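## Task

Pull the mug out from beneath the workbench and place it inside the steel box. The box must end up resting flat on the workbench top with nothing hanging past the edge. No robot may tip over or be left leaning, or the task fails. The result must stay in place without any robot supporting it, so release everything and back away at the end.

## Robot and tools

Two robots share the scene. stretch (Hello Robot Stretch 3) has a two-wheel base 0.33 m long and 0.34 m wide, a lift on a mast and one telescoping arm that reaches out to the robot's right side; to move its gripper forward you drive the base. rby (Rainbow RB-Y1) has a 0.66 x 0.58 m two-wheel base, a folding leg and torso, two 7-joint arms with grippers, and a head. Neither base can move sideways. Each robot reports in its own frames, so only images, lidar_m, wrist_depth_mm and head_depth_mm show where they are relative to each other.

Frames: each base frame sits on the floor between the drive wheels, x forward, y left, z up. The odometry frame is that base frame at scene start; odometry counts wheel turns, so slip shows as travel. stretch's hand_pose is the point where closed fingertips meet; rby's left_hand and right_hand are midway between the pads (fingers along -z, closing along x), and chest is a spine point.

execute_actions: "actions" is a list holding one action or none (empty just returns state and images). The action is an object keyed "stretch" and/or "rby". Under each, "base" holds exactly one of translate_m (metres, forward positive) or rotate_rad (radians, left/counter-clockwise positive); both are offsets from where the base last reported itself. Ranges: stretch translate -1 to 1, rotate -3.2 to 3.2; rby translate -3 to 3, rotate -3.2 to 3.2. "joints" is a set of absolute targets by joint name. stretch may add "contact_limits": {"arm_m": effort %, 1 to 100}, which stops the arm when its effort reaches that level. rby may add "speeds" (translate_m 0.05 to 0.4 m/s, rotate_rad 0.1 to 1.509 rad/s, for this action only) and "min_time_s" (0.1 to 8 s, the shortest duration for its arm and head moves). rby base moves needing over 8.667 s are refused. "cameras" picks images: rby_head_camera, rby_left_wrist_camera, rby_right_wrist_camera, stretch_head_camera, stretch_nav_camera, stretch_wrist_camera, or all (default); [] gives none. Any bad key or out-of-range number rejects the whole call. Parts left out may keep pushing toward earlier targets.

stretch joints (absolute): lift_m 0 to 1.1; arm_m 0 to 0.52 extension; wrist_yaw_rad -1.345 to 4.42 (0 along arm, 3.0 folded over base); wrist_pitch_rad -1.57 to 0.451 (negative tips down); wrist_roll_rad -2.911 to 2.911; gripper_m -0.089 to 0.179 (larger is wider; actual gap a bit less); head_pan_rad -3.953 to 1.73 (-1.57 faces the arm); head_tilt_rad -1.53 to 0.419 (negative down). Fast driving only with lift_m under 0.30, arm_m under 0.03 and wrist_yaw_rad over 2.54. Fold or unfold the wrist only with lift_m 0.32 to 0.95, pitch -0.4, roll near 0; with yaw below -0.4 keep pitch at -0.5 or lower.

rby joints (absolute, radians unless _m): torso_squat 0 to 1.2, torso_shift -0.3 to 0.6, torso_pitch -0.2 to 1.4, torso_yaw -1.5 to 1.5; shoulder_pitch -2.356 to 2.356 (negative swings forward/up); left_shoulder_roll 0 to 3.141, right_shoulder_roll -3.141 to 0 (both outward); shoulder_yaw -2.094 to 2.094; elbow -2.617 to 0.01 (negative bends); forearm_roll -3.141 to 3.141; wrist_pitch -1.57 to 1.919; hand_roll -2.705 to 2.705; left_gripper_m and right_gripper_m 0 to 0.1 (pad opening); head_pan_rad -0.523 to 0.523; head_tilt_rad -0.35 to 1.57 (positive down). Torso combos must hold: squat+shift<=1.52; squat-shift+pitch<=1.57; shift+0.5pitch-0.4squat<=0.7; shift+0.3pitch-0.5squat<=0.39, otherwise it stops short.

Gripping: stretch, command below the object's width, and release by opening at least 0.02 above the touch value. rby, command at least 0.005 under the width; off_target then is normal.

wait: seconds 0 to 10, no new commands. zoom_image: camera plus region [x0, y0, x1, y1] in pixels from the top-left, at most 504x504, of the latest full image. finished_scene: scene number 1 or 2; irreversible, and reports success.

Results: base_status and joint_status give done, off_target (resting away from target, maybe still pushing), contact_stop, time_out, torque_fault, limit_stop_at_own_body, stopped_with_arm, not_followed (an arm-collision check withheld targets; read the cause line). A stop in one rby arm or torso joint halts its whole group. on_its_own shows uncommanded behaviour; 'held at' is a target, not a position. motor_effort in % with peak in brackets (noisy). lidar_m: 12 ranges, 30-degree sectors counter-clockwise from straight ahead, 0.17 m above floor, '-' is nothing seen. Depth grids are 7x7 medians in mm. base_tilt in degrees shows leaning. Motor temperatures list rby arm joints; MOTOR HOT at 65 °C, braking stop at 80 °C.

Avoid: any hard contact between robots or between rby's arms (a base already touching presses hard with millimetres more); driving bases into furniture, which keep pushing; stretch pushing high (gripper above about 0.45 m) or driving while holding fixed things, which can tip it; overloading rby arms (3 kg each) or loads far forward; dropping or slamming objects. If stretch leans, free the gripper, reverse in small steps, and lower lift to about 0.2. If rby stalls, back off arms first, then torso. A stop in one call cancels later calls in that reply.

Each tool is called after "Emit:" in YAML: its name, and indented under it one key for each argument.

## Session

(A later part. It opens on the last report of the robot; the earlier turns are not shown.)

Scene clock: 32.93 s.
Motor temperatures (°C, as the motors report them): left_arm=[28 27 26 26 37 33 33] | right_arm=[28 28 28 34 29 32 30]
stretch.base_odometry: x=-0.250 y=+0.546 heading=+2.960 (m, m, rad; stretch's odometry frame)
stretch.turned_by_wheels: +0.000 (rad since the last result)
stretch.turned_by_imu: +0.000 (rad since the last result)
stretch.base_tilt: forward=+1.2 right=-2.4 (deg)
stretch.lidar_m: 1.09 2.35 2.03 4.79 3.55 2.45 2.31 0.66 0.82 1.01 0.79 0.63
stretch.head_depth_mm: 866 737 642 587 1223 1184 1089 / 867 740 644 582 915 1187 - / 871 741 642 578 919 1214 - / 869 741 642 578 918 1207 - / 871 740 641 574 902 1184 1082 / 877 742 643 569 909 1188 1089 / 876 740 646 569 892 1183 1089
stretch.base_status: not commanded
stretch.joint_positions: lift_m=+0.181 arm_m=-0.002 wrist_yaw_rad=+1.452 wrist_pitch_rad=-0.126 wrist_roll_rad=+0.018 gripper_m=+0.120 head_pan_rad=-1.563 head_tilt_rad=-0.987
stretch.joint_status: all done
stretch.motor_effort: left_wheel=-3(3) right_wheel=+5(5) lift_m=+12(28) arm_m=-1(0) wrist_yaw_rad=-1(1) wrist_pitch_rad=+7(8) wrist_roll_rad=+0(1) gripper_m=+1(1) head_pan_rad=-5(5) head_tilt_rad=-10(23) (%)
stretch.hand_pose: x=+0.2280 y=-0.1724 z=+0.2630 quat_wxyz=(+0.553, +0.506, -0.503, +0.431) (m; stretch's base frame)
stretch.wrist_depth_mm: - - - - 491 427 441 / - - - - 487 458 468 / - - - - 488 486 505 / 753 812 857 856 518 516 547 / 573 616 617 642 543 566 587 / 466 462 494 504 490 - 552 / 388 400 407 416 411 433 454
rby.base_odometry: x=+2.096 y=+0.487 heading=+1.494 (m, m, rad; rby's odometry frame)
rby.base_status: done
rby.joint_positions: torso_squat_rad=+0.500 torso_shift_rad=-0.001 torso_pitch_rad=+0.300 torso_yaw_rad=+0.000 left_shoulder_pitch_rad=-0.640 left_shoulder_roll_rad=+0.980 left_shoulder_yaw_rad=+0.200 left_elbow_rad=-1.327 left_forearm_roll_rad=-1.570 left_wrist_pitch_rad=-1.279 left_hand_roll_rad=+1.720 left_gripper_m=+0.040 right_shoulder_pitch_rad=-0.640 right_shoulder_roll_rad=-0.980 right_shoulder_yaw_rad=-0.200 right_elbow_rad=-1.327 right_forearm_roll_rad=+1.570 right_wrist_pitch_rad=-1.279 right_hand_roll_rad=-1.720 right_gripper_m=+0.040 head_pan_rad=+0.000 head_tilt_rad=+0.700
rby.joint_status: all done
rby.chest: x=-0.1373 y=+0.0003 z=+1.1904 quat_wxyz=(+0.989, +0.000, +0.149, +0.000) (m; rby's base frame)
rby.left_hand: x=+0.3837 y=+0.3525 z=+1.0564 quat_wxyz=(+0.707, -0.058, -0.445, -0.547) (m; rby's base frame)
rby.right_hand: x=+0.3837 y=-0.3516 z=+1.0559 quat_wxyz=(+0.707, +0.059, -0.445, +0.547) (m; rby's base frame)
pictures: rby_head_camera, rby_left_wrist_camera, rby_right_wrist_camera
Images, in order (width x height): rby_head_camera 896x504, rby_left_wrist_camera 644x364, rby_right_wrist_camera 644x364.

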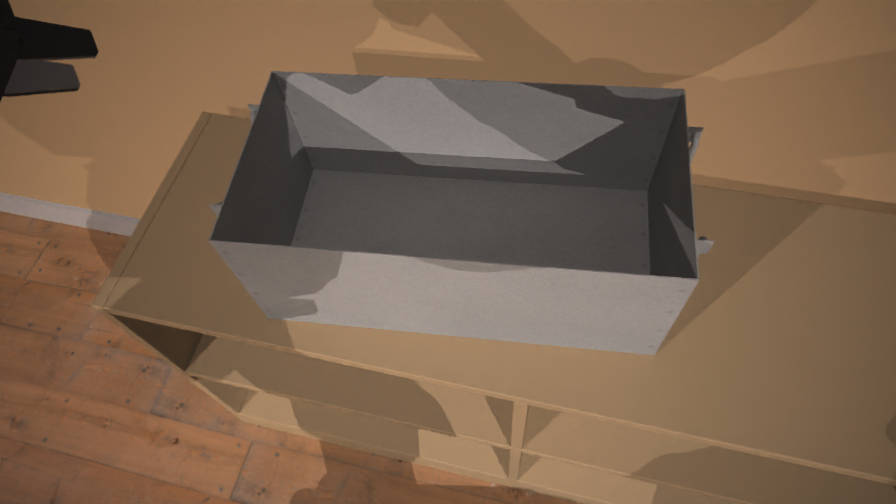

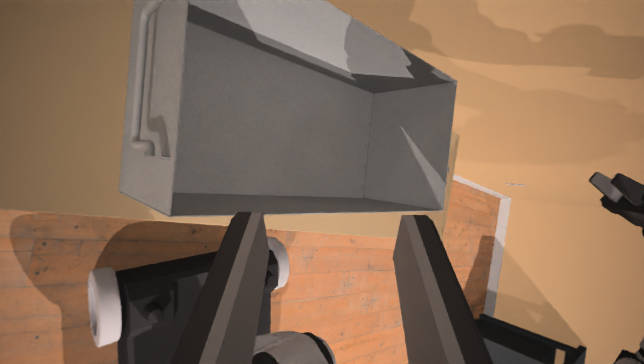

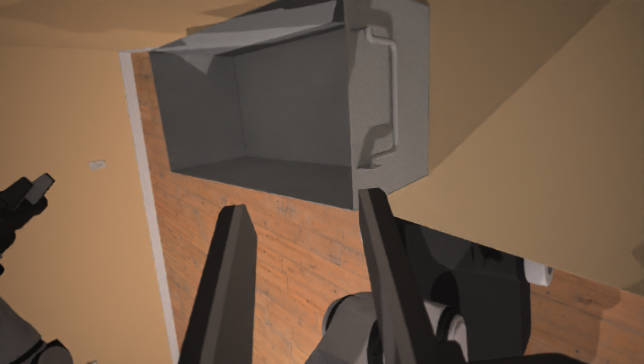

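Emit:
execute_actions:
  actions:
    - {"stretch":{"joints":{"lift_m":0.12,"wrist_yaw_rad":0.0}},"rby":{"base":{"rotate_rad":-0.4}}}
  cameras: ["stretch_wrist_camera","stretch_head_camera"]

Emit:
execute_actions:
  actions:
    - {"rby":{"base":{"translate_m":-0.21}}}
  cameras: []

Emit:
execute_actions:
  actions:
    - {"rby":{"base":{"rotate_rad":0.355}}}
  cameras: []

Emit:
execute_actions:
  actions:
    - {"rby":{"base":{"translate_m":0.25},"joints":{"torso_squat_rad":0.85,"head_tilt_rad":0.7}}}
  cameras: ["rby_head_camera","rby_left_wrist_camera","rby_right_wrist_camera"]

Scene clock: 37.67 s.
Motor temperatures (°C, as the motors report them): left_arm=[28 27 26 26 37 33 33] | right_arm=[28 28 28 34 29 32 30]
stretch.base_odometry: x=-0.250 y=+0.546 heading=+2.960 (m, m, rad; stretch's odometry frame)
stretch.turned_by_wheels: +0.000 (rad since the last result)
stretch.turned_by_imu: -0.001 (rad since the last result)
stretch.base_tilt: forward=+1.1 right=-2.4 (deg)
stretch.lidar_m: 1.09 2.35 2.18 4.80 3.59 2.45 2.32 0.66 0.81 1.01 0.79 0.63
stretch.head_depth_mm: 865 736 640 586 1213 1179 1078 / 872 737 641 582 917 1183 - / 869 744 643 577 920 1199 - / 869 741 644 578 919 1190 - / 875 738 642 574 902 1187 1095 / 880 742 645 568 907 1191 1087 / 874 742 647 569 895 1177 1088
stretch.base_status: not commanded
stretch.joint_positions: lift_m=+0.121 arm_m=-0.002 wrist_yaw_rad=+0.002 wrist_pitch_rad=-0.126 wrist_roll_rad=+0.018 gripper_m=+0.120 head_pan_rad=-1.563 head_tilt_rad=-0.987
stretch.joint_status: all done
stretch.motor_effort: left_wheel=-4(4) right_wheel=+4(5) lift_m=+12(8) arm_m=+0(1) wrist_yaw_rad=-1(4) wrist_pitch_rad=+7(8) wrist_roll_rad=+0(0) gripper_m=+0(1) head_pan_rad=-4(4) head_tilt_rad=-9(9) (%)
stretch.hand_pose: x=-0.0209 y=-0.3938 z=+0.2032 quat_wxyz=(+0.700, +0.045, -0.712, -0.044) (m; stretch's base frame)
stretch.wrist_depth_mm: 656 700 701 691 684 683 671 / 676 732 731 730 720 727 671 / 668 793 764 781 776 776 690 / 613 667 697 736 780 807 675 / 474 513 510 530 555 611 598 / 390 380 408 420 436 - 460 / 324 327 335 346 354 358 373
rby.base_odometry: x=+2.096 y=+0.487 heading=+1.095 (m, m, rad; rby's odometry frame)
rby.base_status: done
rby.joint_positions: torso_squat_rad=+0.500 torso_shift_rad=-0.001 torso_pitch_rad=+0.300 torso_yaw_rad=+0.000 left_shoulder_pitch_rad=-0.640 left_shoulder_roll_rad=+0.980 left_shoulder_yaw_rad=+0.200 left_elbow_rad=-1.327 left_forearm_roll_rad=-1.570 left_wrist_pitch_rad=-1.279 left_hand_roll_rad=+1.720 left_gripper_m=+0.040 right_shoulder_pitch_rad=-0.640 right_shoulder_roll_rad=-0.980 right_shoulder_yaw_rad=-0.200 right_elbow_rad=-1.327 right_forearm_roll_rad=+1.570 right_wrist_pitch_rad=-1.279 right_hand_roll_rad=-1.720 right_gripper_m=+0.040 head_pan_rad=+0.000 head_tilt_rad=+0.700
rby.joint_status: not commanded
rby.chest: x=-0.1373 y=+0.0003 z=+1.1904 quat_wxyz=(+0.989, +0.000, +0.149, +0.000) (m; rby's base frame)
rby.left_hand: x=+0.3837 y=+0.3525 z=+1.0564 quat_wxyz=(+0.707, -0.058, -0.445, -0.547) (m; rby's base frame)
rby.right_hand: x=+0.3837 y=-0.3516 z=+1.0559 quat_wxyz=(+0.707, +0.059, -0.445, +0.547) (m; rby's base frame)
pictures: stretch_head_camera (sideways: a quarter turn clockwise sets it upright), stretch_wrist_camera
Images, in order (width x height): stretch_head_camera 896x504, stretch_wrist_camera 644x364.

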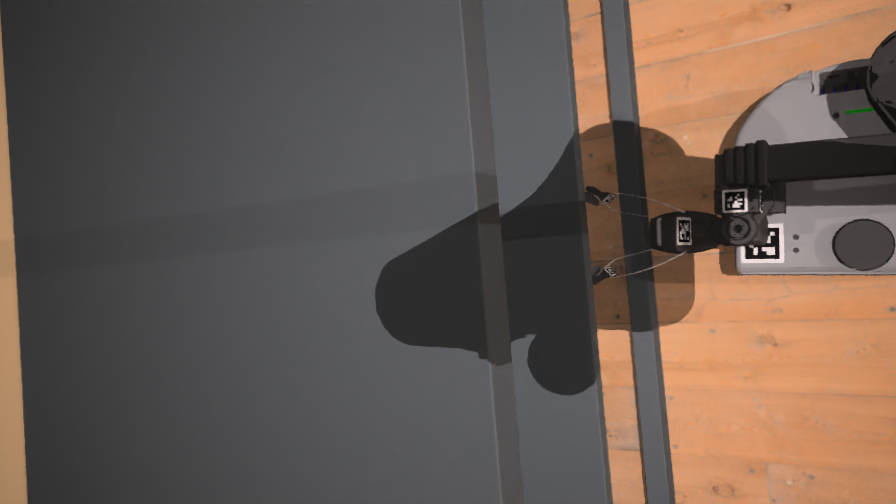

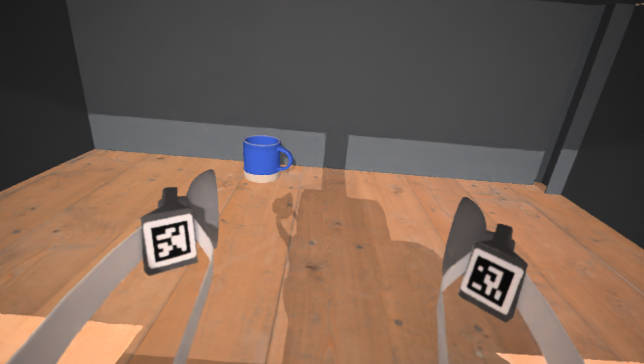

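Scene clock: 39.70 s.
Motor temperatures (°C, as the motors report them): left_arm=[28 27 26 26 37 33 33] | right_arm=[28 28 28 34 29 32 30]
stretch.base_odometry: x=-0.250 y=+0.546 heading=+2.960 (m, m, rad; stretch's odometry frame)
stretch.turned_by_wheels: +0.000 (rad since the last result)
stretch.turned_by_imu: +0.000 (rad since the last result)
stretch.base_tilt: forward=+1.1 right=-2.5 (deg)
stretch.lidar_m: 1.09 2.35 2.11 4.79 3.56 2.45 2.32 0.66 0.82 1.01 0.79 0.63
stretch.head_depth_mm: 868 742 641 585 1222 1181 1082 / 868 736 641 580 919 1185 - / 871 740 644 578 918 1207 - / 872 741 643 577 920 1191 - / 875 743 643 576 904 1193 1092 / 873 747 644 569 907 1192 1088 / 873 743 643 570 893 1192 1086
stretch.base_status: not commanded
stretch.joint_positions: lift_m=+0.121 arm_m=-0.002 wrist_yaw_rad=+0.002 wrist_pitch_rad=-0.126 wrist_roll_rad=+0.018 gripper_m=+0.120 head_pan_rad=-1.563 head_tilt_rad=-0.987
stretch.joint_status: not commanded
stretch.motor_effort: left_wheel=-4(4) right_wheel=+5(4) lift_m=+12(12) arm_m=+0(0) wrist_yaw_rad=-2(1) wrist_pitch_rad=+7(7) wrist_roll_rad=+1(0) gripper_m=+2(1) head_pan_rad=-5(4) head_tilt_rad=-9(8) (%)
stretch.hand_pose: x=-0.0209 y=-0.3938 z=+0.2032 quat_wxyz=(+0.700, +0.045, -0.712, -0.044) (m; stretch's base frame)
stretch.wrist_depth_mm: 659 715 698 691 674 679 668 / 664 733 731 721 725 722 671 / 669 803 778 784 789 775 693 / 620 668 706 733 780 796 670 / 474 511 508 530 561 615 591 / 389 381 408 418 432 - 464 / 320 327 334 344 355 359 374
rby.base_odometry: x=+2.000 y=+0.300 heading=+1.096 (m, m, rad; rby's odometry frame)
rby.base_status: done
rby.joint_positions: torso_squat_rad=+0.500 torso_shift_rad=-0.001 torso_pitch_rad=+0.300 torso_yaw_rad=+0.000 left_shoulder_pitch_rad=-0.640 left_shoulder_roll_rad=+0.980 left_shoulder_yaw_rad=+0.200 left_elbow_rad=-1.327 left_forearm_roll_rad=-1.570 left_wrist_pitch_rad=-1.279 left_hand_roll_rad=+1.720 left_gripper_m=+0.040 right_shoulder_pitch_rad=-0.640 right_shoulder_roll_rad=-0.980 right_shoulder_yaw_rad=-0.200 right_elbow_rad=-1.327 right_forearm_roll_rad=+1.570 right_wrist_pitch_rad=-1.279 right_hand_roll_rad=-1.720 right_gripper_m=+0.040 head_pan_rad=+0.000 head_tilt_rad=+0.700
rby.joint_status: not commanded
rby.chest: x=-0.1374 y=+0.0003 z=+1.1904 quat_wxyz=(+0.989, +0.000, +0.149, +0.000) (m; rby's base frame)
rby.left_hand: x=+0.3836 y=+0.3525 z=+1.0565 quat_wxyz=(+0.707, -0.058, -0.445, -0.547) (m; rby's base frame)
rby.right_hand: x=+0.3836 y=-0.3517 z=+1.0560 quat_wxyz=(+0.707, +0.059, -0.445, +0.547) (m; rby's base frame)
pictures: none
No camera images: the call's "cameras" was empty. Leave "cameras" out to get every camera's image.

Scene clock: 41.83 s.
Motor temperatures (°C, as the motors report them): left_arm=[28 27 26 26 37 33 33] | right_arm=[28 28 28 34 29 32 30]
stretch.base_odometry: x=-0.250 y=+0.546 heading=+2.960 (m, m, rad; stretch's odometry frame)
stretch.turned_by_wheels: +0.000 (rad since the last result)
stretch.turned_by_imu: +0.000 (rad since the last result)
stretch.base_tilt: forward=+1.1 right=-2.3 (deg)
stretch.lidar_m: 1.09 2.35 1.96 4.79 3.57 2.45 2.31 0.66 0.82 1.01 0.79 0.63
stretch.head_depth_mm: 868 738 642 586 1217 1185 1083 / 869 737 641 582 918 1176 - / 866 741 642 578 916 1197 - / 875 741 644 578 921 1200 - / 874 742 643 573 901 1195 1089 / 874 742 644 570 906 1196 1089 / 872 744 643 571 893 1189 1089
stretch.base_status: not commanded
stretch.joint_positions: lift_m=+0.121 arm_m=-0.002 wrist_yaw_rad=+0.002 wrist_pitch_rad=-0.126 wrist_roll_rad=+0.018 gripper_m=+0.120 head_pan_rad=-1.563 head_tilt_rad=-0.987
stretch.joint_status: not commanded
stretch.motor_effort: left_wheel=-4(4) right_wheel=+4(4) lift_m=+12(12) arm_m=+0(0) wrist_yaw_rad=-2(2) wrist_pitch_rad=+7(7) wrist_roll_rad=+0(0) gripper_m=+1(0) head_pan_rad=-4(5) head_tilt_rad=-8(8) (%)
stretch.hand_pose: x=-0.0209 y=-0.3938 z=+0.2032 quat_wxyz=(+0.700, +0.045, -0.712, -0.044) (m; stretch's base frame)
stretch.wrist_depth_mm: 660 708 703 687 689 673 663 / 666 737 735 732 720 711 686 / 688 785 787 788 779 775 675 / 611 669 695 735 775 793 674 / 477 508 512 536 556 615 606 / 393 381 409 413 432 - 461 / 322 325 335 344 351 360 375
rby.base_odometry: x=+2.000 y=+0.300 heading=+1.450 (m, m, rad; rby's odometry frame)
rby.base_status: done
rby.joint_positions: torso_squat_rad=+0.500 torso_shift_rad=-0.001 torso_pitch_rad=+0.300 torso_yaw_rad=+0.000 left_shoulder_pitch_rad=-0.640 left_shoulder_roll_rad=+0.980 left_shoulder_yaw_rad=+0.200 left_elbow_rad=-1.327 left_forearm_roll_rad=-1.570 left_wrist_pitch_rad=-1.279 left_hand_roll_rad=+1.720 left_gripper_m=+0.040 right_shoulder_pitch_rad=-0.640 right_shoulder_roll_rad=-0.980 right_shoulder_yaw_rad=-0.200 right_elbow_rad=-1.327 right_forearm_roll_rad=+1.570 right_wrist_pitch_rad=-1.279 right_hand_roll_rad=-1.720 right_gripper_m=+0.040 head_pan_rad=+0.000 head_tilt_rad=+0.700
rby.joint_status: not commanded
rby.chest: x=-0.1374 y=+0.0003 z=+1.1904 quat_wxyz=(+0.989, +0.000, +0.149, +0.000) (m; rby's base frame)
rby.left_hand: x=+0.3836 y=+0.3525 z=+1.0565 quat_wxyz=(+0.707, -0.058, -0.445, -0.547) (m; rby's base frame)
rby.right_hand: x=+0.3836 y=-0.3517 z=+1.0560 quat_wxyz=(+0.707, +0.059, -0.445, +0.547) (m; rby's base frame)
pictures: none
No camera images: the call's "cameras" was empty. Leave "cameras" out to get every camera's image.

Scene clock: 43.93 s.
Motor temperatures (°C, as the motors report them): left_arm=[28 27 26 26 37 33 33] | right_arm=[28 28 28 34 29 32 30]
stretch.base_odometry: x=-0.250 y=+0.546 heading=+2.960 (m, m, rad; stretch's odometry frame)
stretch.turned_by_wheels: +0.000 (rad since the last result)
stretch.turned_by_imu: +0.000 (rad since the last result)
stretch.base_tilt: forward=+1.2 right=-2.4 (deg)
stretch.lidar_m: 1.09 2.35 2.13 4.79 3.58 2.46 2.32 0.66 0.82 1.01 0.79 0.63
stretch.head_depth_mm: 869 739 642 586 1219 1184 1083 / 863 738 642 581 915 1182 - / 868 740 642 578 914 1203 - / 873 739 646 578 915 1202 - / 878 742 643 575 905 1194 1088 / 876 742 646 567 907 1193 1082 / 872 743 646 570 889 1187 1088
stretch.base_status: not commanded
stretch.joint_positions: lift_m=+0.121 arm_m=-0.002 wrist_yaw_rad=+0.002 wrist_pitch_rad=-0.126 wrist_roll_rad=+0.018 gripper_m=+0.120 head_pan_rad=-1.563 head_tilt_rad=-0.987
stretch.joint_status: not commanded
stretch.motor_effort: left_wheel=-4(4) right_wheel=+4(4) lift_m=+12(12) arm_m=+0(0) wrist_yaw_rad=-2(2) wrist_pitch_rad=+7(7) wrist_roll_rad=+0(0) gripper_m=+1(1) head_pan_rad=-5(4) head_tilt_rad=-8(10) (%)
stretch.hand_pose: x=-0.0209 y=-0.3938 z=+0.2032 quat_wxyz=(+0.700, +0.045, -0.712, -0.044) (m; stretch's base frame)
stretch.wrist_depth_mm: 660 702 690 690 686 675 668 / 674 737 738 736 732 726 681 / 674 785 785 792 786 760 692 / 622 673 696 729 791 808 669 / 474 507 517 533 557 618 597 / 392 381 409 419 437 - 464 / 319 327 335 345 353 359 372
rby.base_odometry: x=+2.030 y=+0.548 heading=+1.450 (m, m, rad; rby's odometry frame)
rby.base_status: done
rby.joint_positions: torso_squat_rad=+0.850 torso_shift_rad=-0.001 torso_pitch_rad=+0.300 torso_yaw_rad=+0.000 left_shoulder_pitch_rad=-0.640 left_shoulder_roll_rad=+0.980 left_shoulder_yaw_rad=+0.200 left_elbow_rad=-1.327 left_forearm_roll_rad=-1.570 left_wrist_pitch_rad=-1.279 left_hand_roll_rad=+1.720 left_gripper_m=+0.040 right_shoulder_pitch_rad=-0.640 right_shoulder_roll_rad=-0.980 right_shoulder_yaw_rad=-0.200 right_elbow_rad=-1.327 right_forearm_roll_rad=+1.570 right_wrist_pitch_rad=-1.279 right_hand_roll_rad=-1.720 right_gripper_m=+0.040 head_pan_rad=+0.000 head_tilt_rad=+0.700
rby.joint_status: all done
rby.chest: x=-0.1371 y=+0.0002 z=+1.0381 quat_wxyz=(+0.989, +0.000, +0.149, +0.000) (m; rby's base frame)
rby.left_hand: x=+0.3839 y=+0.3524 z=+0.9040 quat_wxyz=(+0.707, -0.058, -0.445, -0.547) (m; rby's base frame)
rby.right_hand: x=+0.3839 y=-0.3517 z=+0.9035 quat_wxyz=(+0.707, +0.059, -0.445, +0.547) (m; rby's base frame)
pictures: rby_head_camera, rby_left_wrist_camera, rby_right_wrist_camera
Images, in order (width x height): rby_head_camera 896x504, rby_left_wrist_camera 644x364, rby_right_wrist_camera 644x364.

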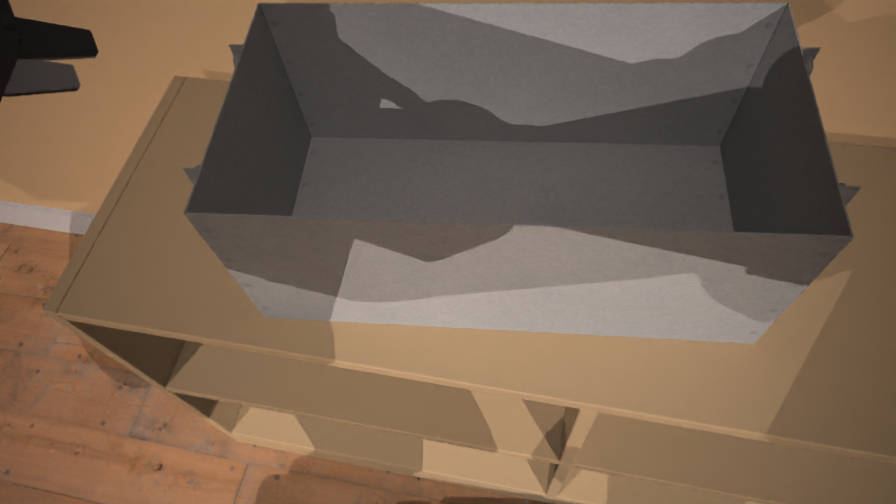

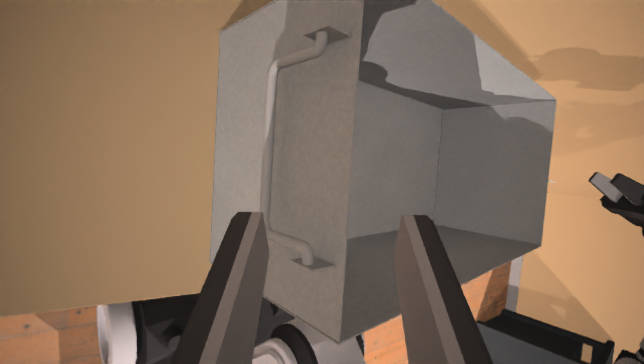

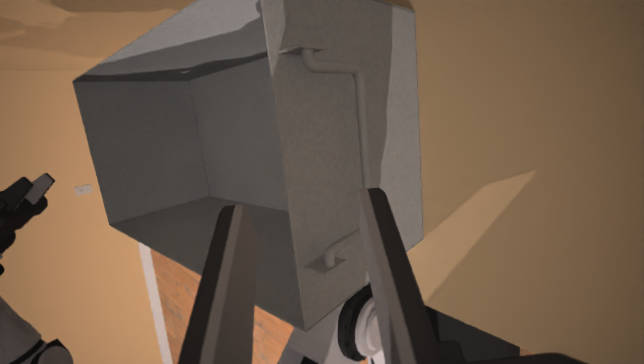

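Emit:
execute_actions:
  actions:
    - {"stretch":{"base":{"translate_m":0.13},"joints":{"lift_m":0.13,"arm_m":0.3}},"rby":{"base":{"translate_m":0.05},"speeds":{"translate_m":0.1},"joints":{"torso_squat_rad":0.95,"head_tilt_rad":1.1}}}
  cameras: ["rby_head_camera","rby_left_wrist_camera","rby_right_wrist_camera","stretch_wrist_camera"]

Scene clock: 50.93 s.
Motor temperatures (°C, as the motors report them): left_arm=[28 28 26 26 37 33 33] | right_arm=[28 28 28 34 29 32 30]
stretch.base_odometry: x=-0.377 y=+0.569 heading=+2.959 (m, m, rad; stretch's odometry frame)
stretch.turned_by_wheels: +0.000 (rad since the last result)
stretch.turned_by_imu: -0.001 (rad since the last result)
stretch.base_tilt: forward=+1.2 right=-2.3 (deg)
stretch.lidar_m: 1.04 2.23 2.10 4.79 3.76 2.59 2.45 0.77 0.99 1.00 0.60 0.52
stretch.head_depth_mm: 862 738 640 576 915 1183 1090 / 870 737 642 578 915 1188 - / 870 741 641 577 899 1201 - / 869 742 645 567 904 1193 - / 873 743 642 570 907 1183 1079 / 876 744 645 570 893 1187 1083 / 878 743 644 569 881 1168 1088
stretch.base_status: done
stretch.joint_positions: lift_m=+0.129 arm_m=+0.300 wrist_yaw_rad=+0.001 wrist_pitch_rad=-0.126 wrist_roll_rad=+0.018 gripper_m=+0.120 head_pan_rad=-1.563 head_tilt_rad=-0.987
stretch.joint_status: all done
stretch.motor_effort: left_wheel=-4(4) right_wheel=+5(9) lift_m=+29(28) arm_m=+2(3) wrist_yaw_rad=+0(3) wrist_pitch_rad=+7(8) wrist_roll_rad=+0(0) gripper_m=+1(2) head_pan_rad=-4(4) head_tilt_rad=-9(9) (%)
stretch.hand_pose: x=-0.0213 y=-0.6959 z=+0.2122 quat_wxyz=(+0.700, +0.045, -0.712, -0.045) (m; stretch's base frame)
stretch.wrist_depth_mm: 414 409 407 408 406 402 398 / 432 438 432 433 428 422 427 / 469 463 459 462 456 452 451 / 499 492 488 494 488 481 488 / 486 507 505 446 509 510 519 / 400 389 418 410 440 - 472 / 330 336 343 353 361 370 386
rby.base_odometry: x=+2.036 y=+0.598 heading=+1.451 (m, m, rad; rby's odometry frame)
rby.base_status: done
rby.joint_positions: torso_squat_rad=+0.950 torso_shift_rad=-0.001 torso_pitch_rad=+0.300 torso_yaw_rad=+0.000 left_shoulder_pitch_rad=-0.640 left_shoulder_roll_rad=+0.980 left_shoulder_yaw_rad=+0.200 left_elbow_rad=-1.327 left_forearm_roll_rad=-1.570 left_wrist_pitch_rad=-1.279 left_hand_roll_rad=+1.720 left_gripper_m=+0.040 right_shoulder_pitch_rad=-0.640 right_shoulder_roll_rad=-0.980 right_shoulder_yaw_rad=-0.200 right_elbow_rad=-1.327 right_forearm_roll_rad=+1.570 right_wrist_pitch_rad=-1.279 right_hand_roll_rad=-1.720 right_gripper_m=+0.040 head_pan_rad=+0.000 head_tilt_rad=+1.100
rby.joint_status: all done
rby.chest: x=-0.1370 y=+0.0002 z=+0.9833 quat_wxyz=(+0.989, +0.000, +0.149, +0.000) (m; rby's base frame)
rby.left_hand: x=+0.3839 y=+0.3523 z=+0.8492 quat_wxyz=(+0.707, -0.058, -0.445, -0.547) (m; rby's base frame)
rby.right_hand: x=+0.3839 y=-0.3518 z=+0.8487 quat_wxyz=(+0.707, +0.059, -0.445, +0.547) (m; rby's base frame)
pictures: rby_head_camera, rby_left_wrist_camera, rby_right_wrist_camera, stretch_wrist_camera
Images, in order (width x height): rby_head_camera 896x504, rby_left_wrist_camera 644x364, rby_right_wrist_camera 644x364, stretch_wrist_camera 644x364.

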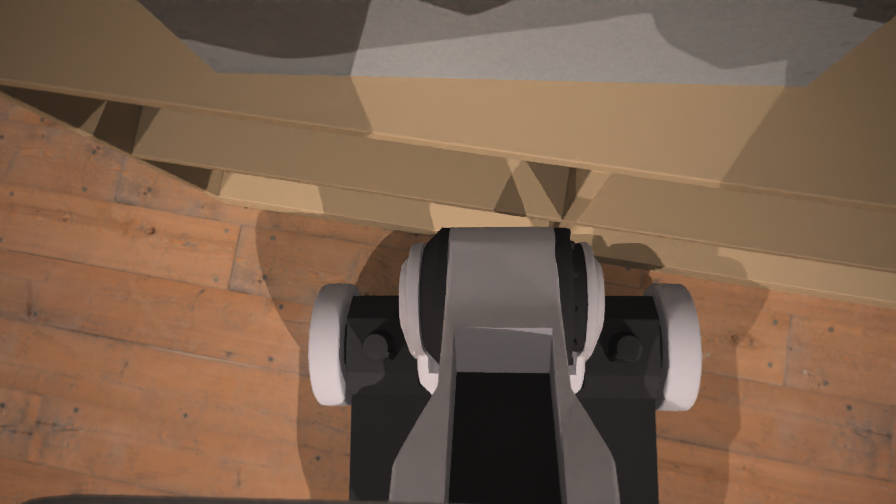

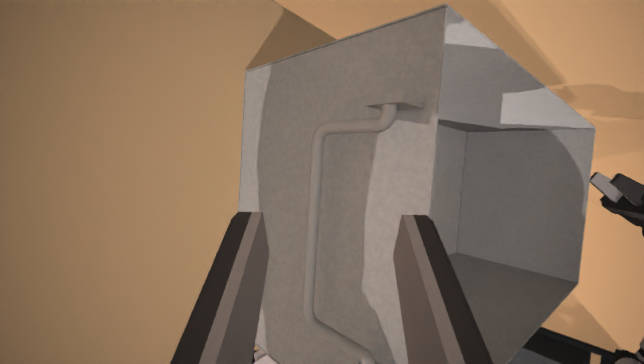

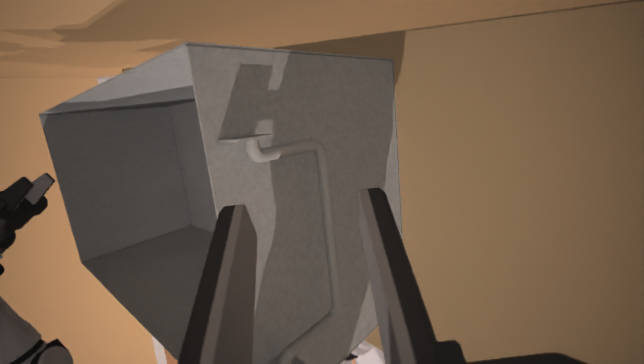

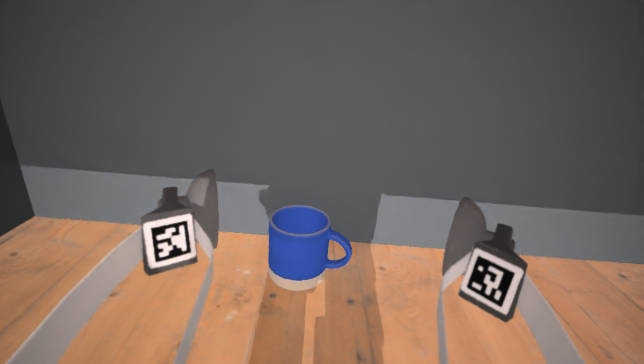

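Emit:
execute_actions:
  actions:
    - {"stretch":{"base":{"rotate_rad":-0.4},"joints":{"arm_m":0.15}},"rby":{"base":{"translate_m":0.015},"joints":{"torso_squat_rad":1.0,"left_shoulder_roll_rad":0.92,"right_shoulder_roll_rad":-0.92}}}
  cameras: ["rby_head_camera","rby_left_wrist_camera","rby_right_wrist_camera"]

Emit:
execute_actions:
  actions:
    - {"stretch":{"base":{"translate_m":0.23}},"rby":{"joints":{"left_shoulder_pitch_rad":-0.62,"right_shoulder_pitch_rad":-0.62,"left_shoulder_roll_rad":0.82,"right_shoulder_roll_rad":-0.82},"min_time_s":1.5}}
  cameras: ["rby_left_wrist_camera","rby_right_wrist_camera","stretch_nav_camera"]

Scene clock: 55.73 s.
Motor temperatures (°C, as the motors report them): left_arm=[28 28 26 26 37 33 33] | right_arm=[28 28 28 34 29 32 30]
stretch.base_odometry: x=-0.377 y=+0.569 heading=+2.560 (m, m, rad; stretch's odometry frame)
stretch.turned_by_wheels: -0.400 (rad since the last result)
stretch.turned_by_imu: -0.397 (rad since the last result)
stretch.base_tilt: forward=+1.0 right=-2.4 (deg)
stretch.lidar_m: 0.52 2.18 2.25 2.12 4.87 3.33 2.51 2.45 0.77 1.02 1.00 0.53
stretch.head_depth_mm: 867 737 653 1032 1309 1186 1094 / 868 739 640 962 1294 1180 - / 872 739 642 930 1278 1195 - / 867 740 643 587 917 1202 - / 872 741 642 569 892 1174 1086 / 873 742 641 570 851 1159 1086 / 874 743 647 568 542 1120 1084
stretch.base_status: done
stretch.joint_positions: lift_m=+0.129 arm_m=+0.150 wrist_yaw_rad=+0.000 wrist_pitch_rad=-0.126 wrist_roll_rad=+0.018 gripper_m=+0.120 head_pan_rad=-1.563 head_tilt_rad=-0.988
stretch.joint_status: all done
stretch.motor_effort: left_wheel=+3(9) right_wheel=-4(12) lift_m=+30(29) arm_m=-3(4) wrist_yaw_rad=-1(1) wrist_pitch_rad=+7(7) wrist_roll_rad=+1(0) gripper_m=+0(1) head_pan_rad=-4(4) head_tilt_rad=-8(8) (%)
stretch.hand_pose: x=-0.0214 y=-0.5465 z=+0.2122 quat_wxyz=(+0.700, +0.044, -0.712, -0.045) (m; stretch's base frame)
stretch.wrist_depth_mm: 486 523 583 639 696 591 457 / 509 560 614 672 738 593 458 / 533 593 651 723 776 597 463 / 546 607 669 733 750 607 468 / 492 504 528 547 563 570 476 / 398 389 417 430 442 - 454 / 327 338 343 356 362 372 386
rby.base_odometry: x=+2.038 y=+0.613 heading=+1.451 (m, m, rad; rby's odometry frame)
rby.base_status: done
rby.joint_positions: torso_squat_rad=+1.000 torso_shift_rad=-0.001 torso_pitch_rad=+0.300 torso_yaw_rad=+0.000 left_shoulder_pitch_rad=-0.640 left_shoulder_roll_rad=+0.920 left_shoulder_yaw_rad=+0.200 left_elbow_rad=-1.327 left_forearm_roll_rad=-1.570 left_wrist_pitch_rad=-1.279 left_hand_roll_rad=+1.720 left_gripper_m=+0.040 right_shoulder_pitch_rad=-0.640 right_shoulder_roll_rad=-0.920 right_shoulder_yaw_rad=-0.200 right_elbow_rad=-1.327 right_forearm_roll_rad=+1.570 right_wrist_pitch_rad=-1.279 right_hand_roll_rad=-1.720 right_gripper_m=+0.040 head_pan_rad=+0.000 head_tilt_rad=+1.100
rby.joint_status: all done
rby.chest: x=-0.1370 y=+0.0001 z=+0.9543 quat_wxyz=(+0.989, +0.000, +0.149, +0.000) (m; rby's base frame)
rby.left_hand: x=+0.3835 y=+0.3313 z=+0.8075 quat_wxyz=(+0.703, -0.085, -0.455, -0.540) (m; rby's base frame)
rby.right_hand: x=+0.3835 y=-0.3307 z=+0.8069 quat_wxyz=(+0.703, +0.086, -0.455, +0.540) (m; rby's base frame)
pictures: rby_head_camera, rby_left_wrist_camera, rby_right_wrist_camera
Images, in order (width x height): rby_head_camera 896x504, rby_left_wrist_camera 644x364, rby_right_wrist_camera 644x364.

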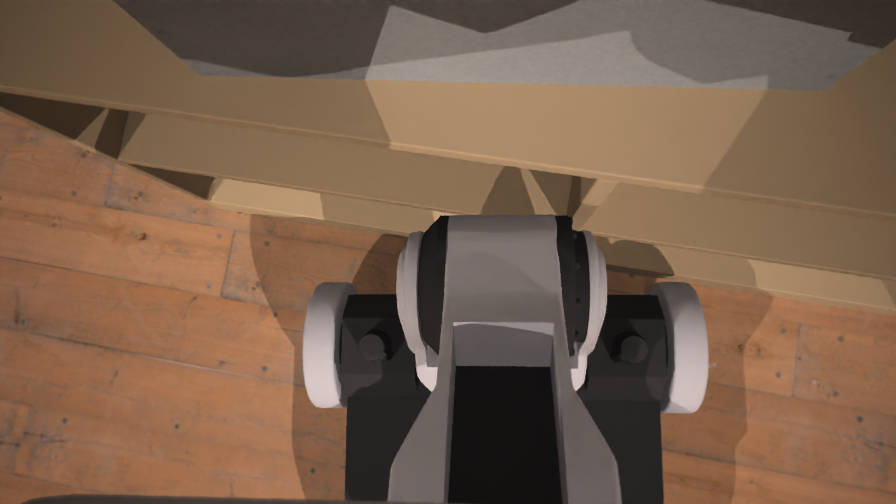

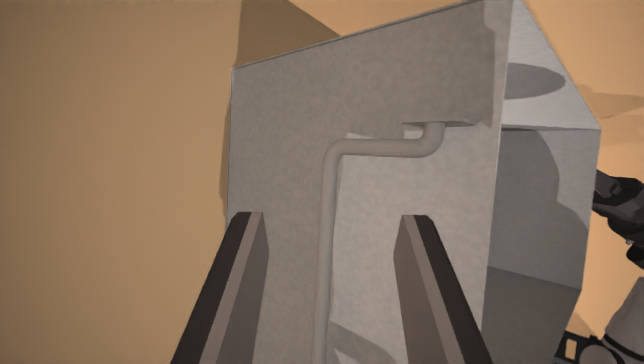

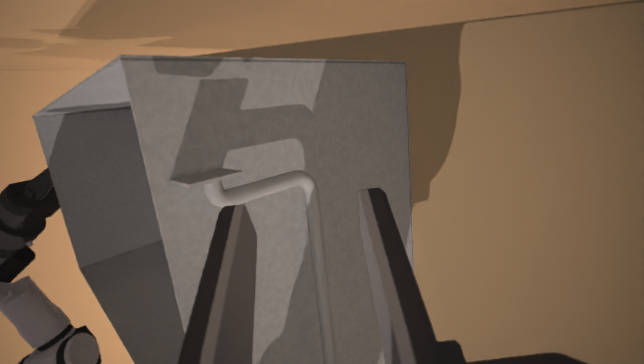

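Scene clock: 59.13 s.
Motor temperatures (°C, as the motors report them): left_arm=[28 28 26 26 37 33 33] | right_arm=[28 28 28 34 29 32 30]
stretch.base_odometry: x=-0.570 y=+0.696 heading=+2.560 (m, m, rad; stretch's odometry frame)
stretch.turned_by_wheels: +0.000 (rad since the last result)
stretch.turned_by_imu: -0.001 (rad since the last result)
stretch.base_tilt: forward=+1.2 right=-2.5 (deg)
stretch.lidar_m: 0.36 1.98 2.09 2.11 4.97 3.58 2.72 0.94 1.00 0.92 0.60 0.30
stretch.head_depth_mm: 871 738 641 575 1263 1178 1096 / 869 739 639 568 916 1189 - / 872 739 642 567 846 1192 - / 867 741 641 568 524 1169 - / 875 743 642 568 510 1111 1082 / 854 745 639 569 510 799 1085 / 833 743 646 570 510 481 1060
stretch.base_status: done
stretch.joint_positions: lift_m=+0.129 arm_m=+0.150 wrist_yaw_rad=+0.000 wrist_pitch_rad=-0.126 wrist_roll_rad=+0.018 gripper_m=+0.120 head_pan_rad=-1.563 head_tilt_rad=-0.988
stretch.joint_status: not commanded
stretch.motor_effort: left_wheel=+4(8) right_wheel=-5(6) lift_m=+29(29) arm_m=-3(3) wrist_yaw_rad=+0(1) wrist_pitch_rad=+7(7) wrist_roll_rad=+0(0) gripper_m=+0(1) head_pan_rad=-4(4) head_tilt_rad=-8(8) (%)
stretch.hand_pose: x=-0.0214 y=-0.5465 z=+0.2122 quat_wxyz=(+0.700, +0.044, -0.712, -0.045) (m; stretch's base frame)
stretch.wrist_depth_mm: 410 439 486 534 591 675 628 / 436 466 514 565 639 714 628 / 454 485 550 608 681 763 642 / 475 514 559 638 731 782 660 / 483 523 484 549 572 631 617 / 401 392 421 434 448 - 478 / 330 335 343 353 364 372 387
rby.base_odometry: x=+2.038 y=+0.613 heading=+1.451 (m, m, rad; rby's odometry frame)
rby.base_status: not commanded
rby.joint_positions: torso_squat_rad=+1.000 torso_shift_rad=-0.001 torso_pitch_rad=+0.300 torso_yaw_rad=+0.000 left_shoulder_pitch_rad=-0.620 left_shoulder_roll_rad=+0.820 left_shoulder_yaw_rad=+0.200 left_elbow_rad=-1.327 left_forearm_roll_rad=-1.570 left_wrist_pitch_rad=-1.279 left_hand_roll_rad=+1.720 left_gripper_m=+0.040 right_shoulder_pitch_rad=-0.620 right_shoulder_roll_rad=-0.820 right_shoulder_yaw_rad=-0.200 right_elbow_rad=-1.327 right_forearm_roll_rad=+1.570 right_wrist_pitch_rad=-1.279 right_hand_roll_rad=-1.720 right_gripper_m=+0.040 head_pan_rad=+0.000 head_tilt_rad=+1.100
rby.joint_status: all done
rby.chest: x=-0.1370 y=+0.0001 z=+0.9543 quat_wxyz=(+0.989, +0.000, +0.149, +0.000) (m; rby's base frame)
rby.left_hand: x=+0.3764 y=+0.2984 z=+0.7797 quat_wxyz=(+0.701, -0.133, -0.464, -0.525) (m; rby's base frame)
rby.right_hand: x=+0.3763 y=-0.2980 z=+0.7792 quat_wxyz=(+0.701, +0.133, -0.464, +0.525) (m; rby's base frame)
pictures: rby_left_wrist_camera, rby_right_wrist_camera, stretch_nav_camera (sideways: a quarter turn counterclockwise sets it upright)
Images, in order (width x height): rby_left_wrist_camera 644x364, rby_right_wrist_camera 644x364, stretch_nav_camera 672x504.

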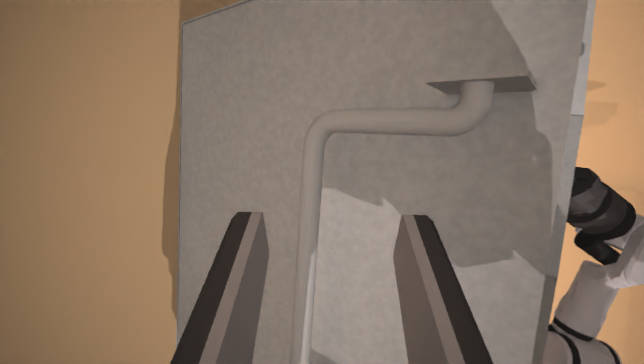

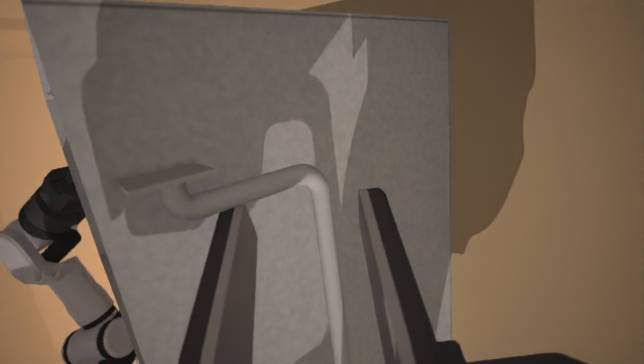

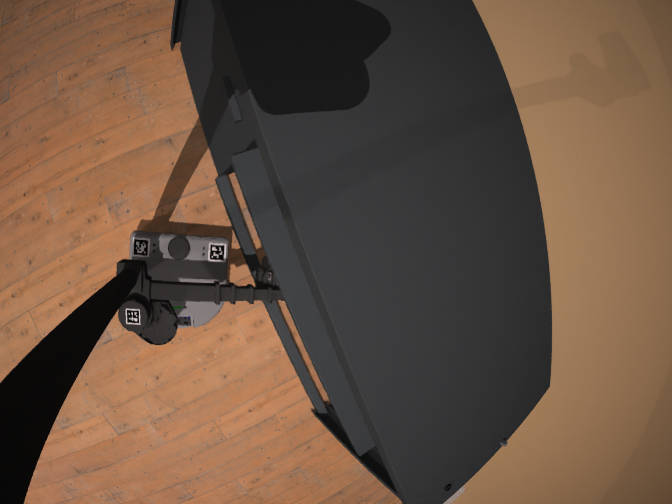

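Emit:
execute_actions:
  actions:
    - {"stretch":{"base":{"rotate_rad":0.4}},"rby":{"base":{"translate_m":-0.012},"joints":{"torso_yaw_rad":-0.03,"left_shoulder_roll_rad":0.83,"right_shoulder_roll_rad":-0.80,"left_gripper_m":0.03,"right_gripper_m":0.03}}}
  cameras: ["rby_left_wrist_camera","rby_right_wrist_camera"]

Emit:
execute_actions:
  actions:
    - {"stretch":{"base":{"translate_m":-0.21},"joints":{"arm_m":0.3,"lift_m":0.04,"wrist_pitch_rad":-0.1}},"rby":{"joints":{"left_shoulder_pitch_rad":-0.60,"right_shoulder_pitch_rad":-0.60,"left_shoulder_roll_rad":0.78,"right_shoulder_roll_rad":-0.75},"min_time_s":1.5}}
  cameras: ["rby_left_wrist_camera","rby_right_wrist_camera","stretch_wrist_camera"]

Scene clock: 63.00 s.
Motor temperatures (°C, as the motors report them): left_arm=[28 28 26 26 37 33 33] | right_arm=[28 28 28 34 29 32 30]
stretch.base_odometry: x=-0.570 y=+0.696 heading=+2.960 (m, m, rad; stretch's odometry frame)
stretch.turned_by_wheels: +0.400 (rad since the last result)
stretch.turned_by_imu: +0.396 (rad since the last result)
stretch.base_tilt: forward=+1.2 right=-2.4 (deg)
stretch.lidar_m: 0.74 2.03 2.10 4.91 4.09 2.81 2.67 0.94 0.95 0.89 0.30 0.32
stretch.head_depth_mm: 865 738 640 566 522 1152 1091 / 860 738 642 567 524 1153 - / 847 740 643 567 515 1137 - / 851 738 643 567 515 1141 - / 847 743 642 567 516 1143 1085 / 843 743 644 570 509 1052 1085 / 837 741 645 569 509 1001 1093
stretch.base_status: done
stretch.joint_positions: lift_m=+0.129 arm_m=+0.150 wrist_yaw_rad=+0.000 wrist_pitch_rad=-0.126 wrist_roll_rad=+0.018 gripper_m=+0.120 head_pan_rad=-1.563 head_tilt_rad=-0.988
stretch.joint_status: not commanded
stretch.motor_effort: left_wheel=-4(8) right_wheel=+4(11) lift_m=+29(29) arm_m=-3(3) wrist_yaw_rad=+1(1) wrist_pitch_rad=+7(7) wrist_roll_rad=+0(0) gripper_m=+1(2) head_pan_rad=-4(4) head_tilt_rad=-10(9) (%)
stretch.hand_pose: x=-0.0214 y=-0.5464 z=+0.2122 quat_wxyz=(+0.700, +0.044, -0.712, -0.045) (m; stretch's base frame)
stretch.wrist_depth_mm: 285 401 447 449 445 441 441 / 288 407 474 475 467 470 461 / 290 421 505 503 501 500 497 / 296 427 545 541 537 525 531 / 301 381 531 548 536 569 563 / 293 390 421 429 445 - 475 / 309 336 343 352 361 371 387
rby.base_odometry: x=+2.036 y=+0.601 heading=+1.451 (m, m, rad; rby's odometry frame)
rby.base_status: done
rby.joint_positions: torso_squat_rad=+1.000 torso_shift_rad=-0.001 torso_pitch_rad=+0.300 torso_yaw_rad=-0.030 left_shoulder_pitch_rad=-0.620 left_shoulder_roll_rad=+0.832 left_shoulder_yaw_rad=+0.201 left_elbow_rad=-1.326 left_forearm_roll_rad=-1.571 left_wrist_pitch_rad=-1.279 left_hand_roll_rad=+1.720 left_gripper_m=+0.030 right_shoulder_pitch_rad=-0.620 right_shoulder_roll_rad=-0.800 right_shoulder_yaw_rad=-0.200 right_elbow_rad=-1.327 right_forearm_roll_rad=+1.570 right_wrist_pitch_rad=-1.279 right_hand_roll_rad=-1.720 right_gripper_m=+0.030 head_pan_rad=+0.000 head_tilt_rad=+1.100
rby.joint_status: all done
rby.chest: x=-0.1371 y=+0.0003 z=+0.9543 quat_wxyz=(+0.989, -0.002, +0.149, -0.015) (m; rby's base frame)
rby.left_hand: x=+0.3852 y=+0.2870 z=+0.7790 quat_wxyz=(+0.694, -0.137, -0.463, -0.534) (m; rby's base frame)
rby.right_hand: x=+0.3670 y=-0.3065 z=+0.7786 quat_wxyz=(+0.707, +0.132, -0.467, +0.514) (m; rby's base frame)
pictures: rby_left_wrist_camera, rby_right_wrist_camera
Images, in order (width x height): rby_left_wrist_camera 644x364, rby_right_wrist_camera 644x364.

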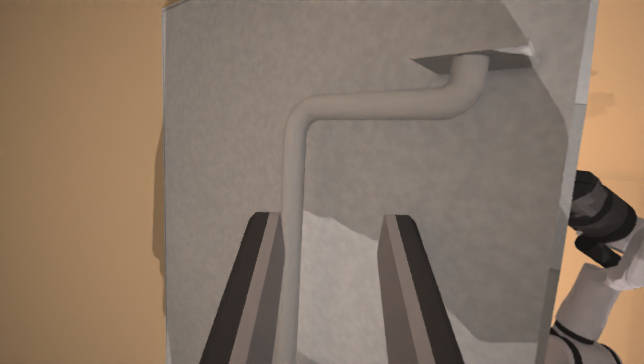

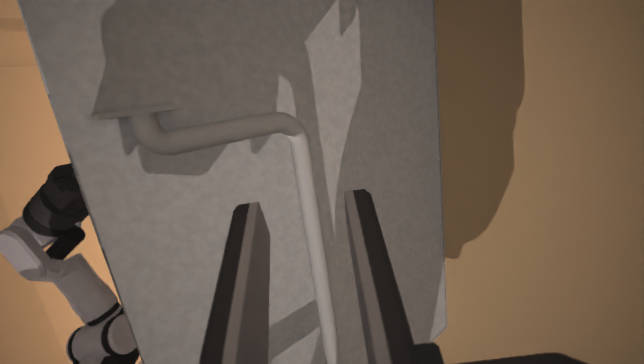

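Scene clock: 66.13 s.
Motor temperatures (°C, as the motors report them): left_arm=[28 28 26 26 37 33 33] | right_arm=[28 28 28 34 29 32 30]
stretch.base_odometry: x=-0.363 y=+0.658 heading=+2.959 (m, m, rad; stretch's odometry frame)
stretch.turned_by_wheels: +0.000 (rad since the last result)
stretch.turned_by_imu: +0.000 (rad since the last result)
stretch.base_tilt: forward=+1.1 right=-2.3 (deg)
stretch.lidar_m: 0.79 2.23 2.19 4.88 3.77 2.58 2.45 0.74 0.96 0.91 0.60 0.47
stretch.head_depth_mm: 866 737 641 567 530 1169 1081 / 868 737 639 565 531 1172 - / 861 736 644 566 523 1171 - / 856 742 644 567 523 1156 - / 849 741 644 569 524 1144 1092 / 857 742 641 570 516 1143 1089 / 851 742 644 569 518 1147 1095
stretch.base_status: done
stretch.joint_positions: lift_m=+0.041 arm_m=+0.300 wrist_yaw_rad=+0.000 wrist_pitch_rad=-0.125 wrist_roll_rad=+0.018 gripper_m=+0.120 head_pan_rad=-1.563 head_tilt_rad=-0.988
stretch.joint_status: all done
stretch.motor_effort: left_wheel=-3(9) right_wheel=+5(6) lift_m=+12(31) arm_m=+2(3) wrist_yaw_rad=-1(0) wrist_pitch_rad=+8(8) wrist_roll_rad=+0(0) gripper_m=+1(1) head_pan_rad=-4(4) head_tilt_rad=-9(9) (%)
stretch.hand_pose: x=-0.0214 y=-0.6959 z=+0.1233 quat_wxyz=(+0.700, +0.044, -0.712, -0.045) (m; stretch's base frame)
stretch.wrist_depth_mm: 330 329 325 324 325 321 318 / 348 348 347 344 342 338 338 / 374 369 369 363 366 361 359 / 396 395 387 379 386 387 387 / 339 364 327 287 397 402 404 / 278 271 290 293 307 - 330 / 228 233 237 245 252 256 269
rby.base_odometry: x=+2.036 y=+0.601 heading=+1.451 (m, m, rad; rby's odometry frame)
rby.base_status: not commanded
rby.joint_positions: torso_squat_rad=+1.000 torso_shift_rad=-0.001 torso_pitch_rad=+0.300 torso_yaw_rad=-0.030 left_shoulder_pitch_rad=-0.600 left_shoulder_roll_rad=+0.799 left_shoulder_yaw_rad=+0.212 left_elbow_rad=-1.321 left_forearm_roll_rad=-1.574 left_wrist_pitch_rad=-1.275 left_hand_roll_rad=+1.720 left_gripper_m=+0.029 right_shoulder_pitch_rad=-0.599 right_shoulder_roll_rad=-0.753 right_shoulder_yaw_rad=-0.203 right_elbow_rad=-1.325 right_forearm_roll_rad=+1.571 right_wrist_pitch_rad=-1.278 right_hand_roll_rad=-1.720 right_gripper_m=+0.029 head_pan_rad=+0.000 head_tilt_rad=+1.100
rby.joint_status: left_shoulder_roll_rad contact_stop (moved -0.033 of -0.052); the others done
rby.chest: x=-0.1372 y=+0.0001 z=+0.9543 quat_wxyz=(+0.989, -0.002, +0.149, -0.015) (m; rby's base frame)
rby.left_hand: x=+0.3810 y=+0.2823 z=+0.7661 quat_wxyz=(+0.700, -0.151, -0.465, -0.522) (m; rby's base frame)
rby.right_hand: x=+0.3607 y=-0.2942 z=+0.7622 quat_wxyz=(+0.710, +0.155, -0.469, +0.503) (m; rby's base frame)
pictures: rby_left_wrist_camera, rby_right_wrist_camera, stretch_wrist_camera
Images, in order (width x height): rby_left_wrist_camera 644x364, rby_right_wrist_camera 644x364, stretch_wrist_camera 644x364.

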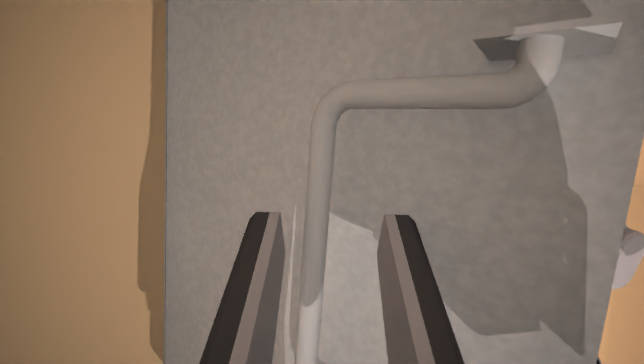

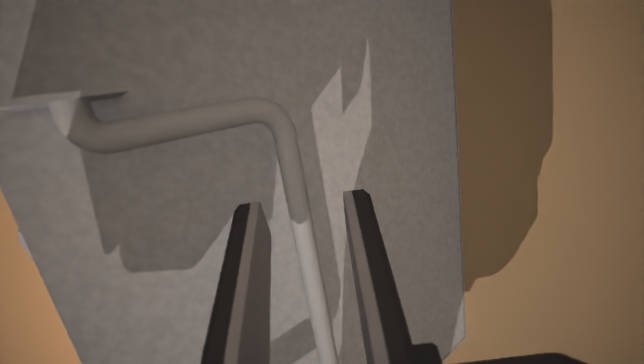

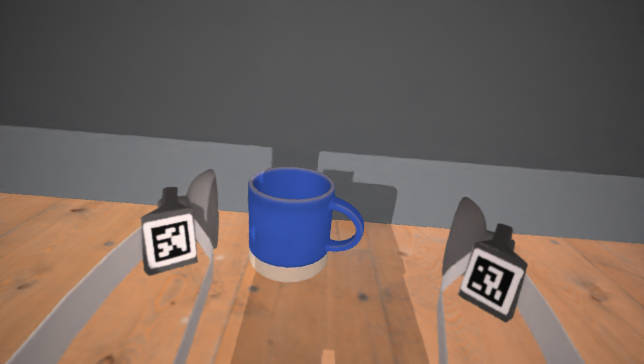

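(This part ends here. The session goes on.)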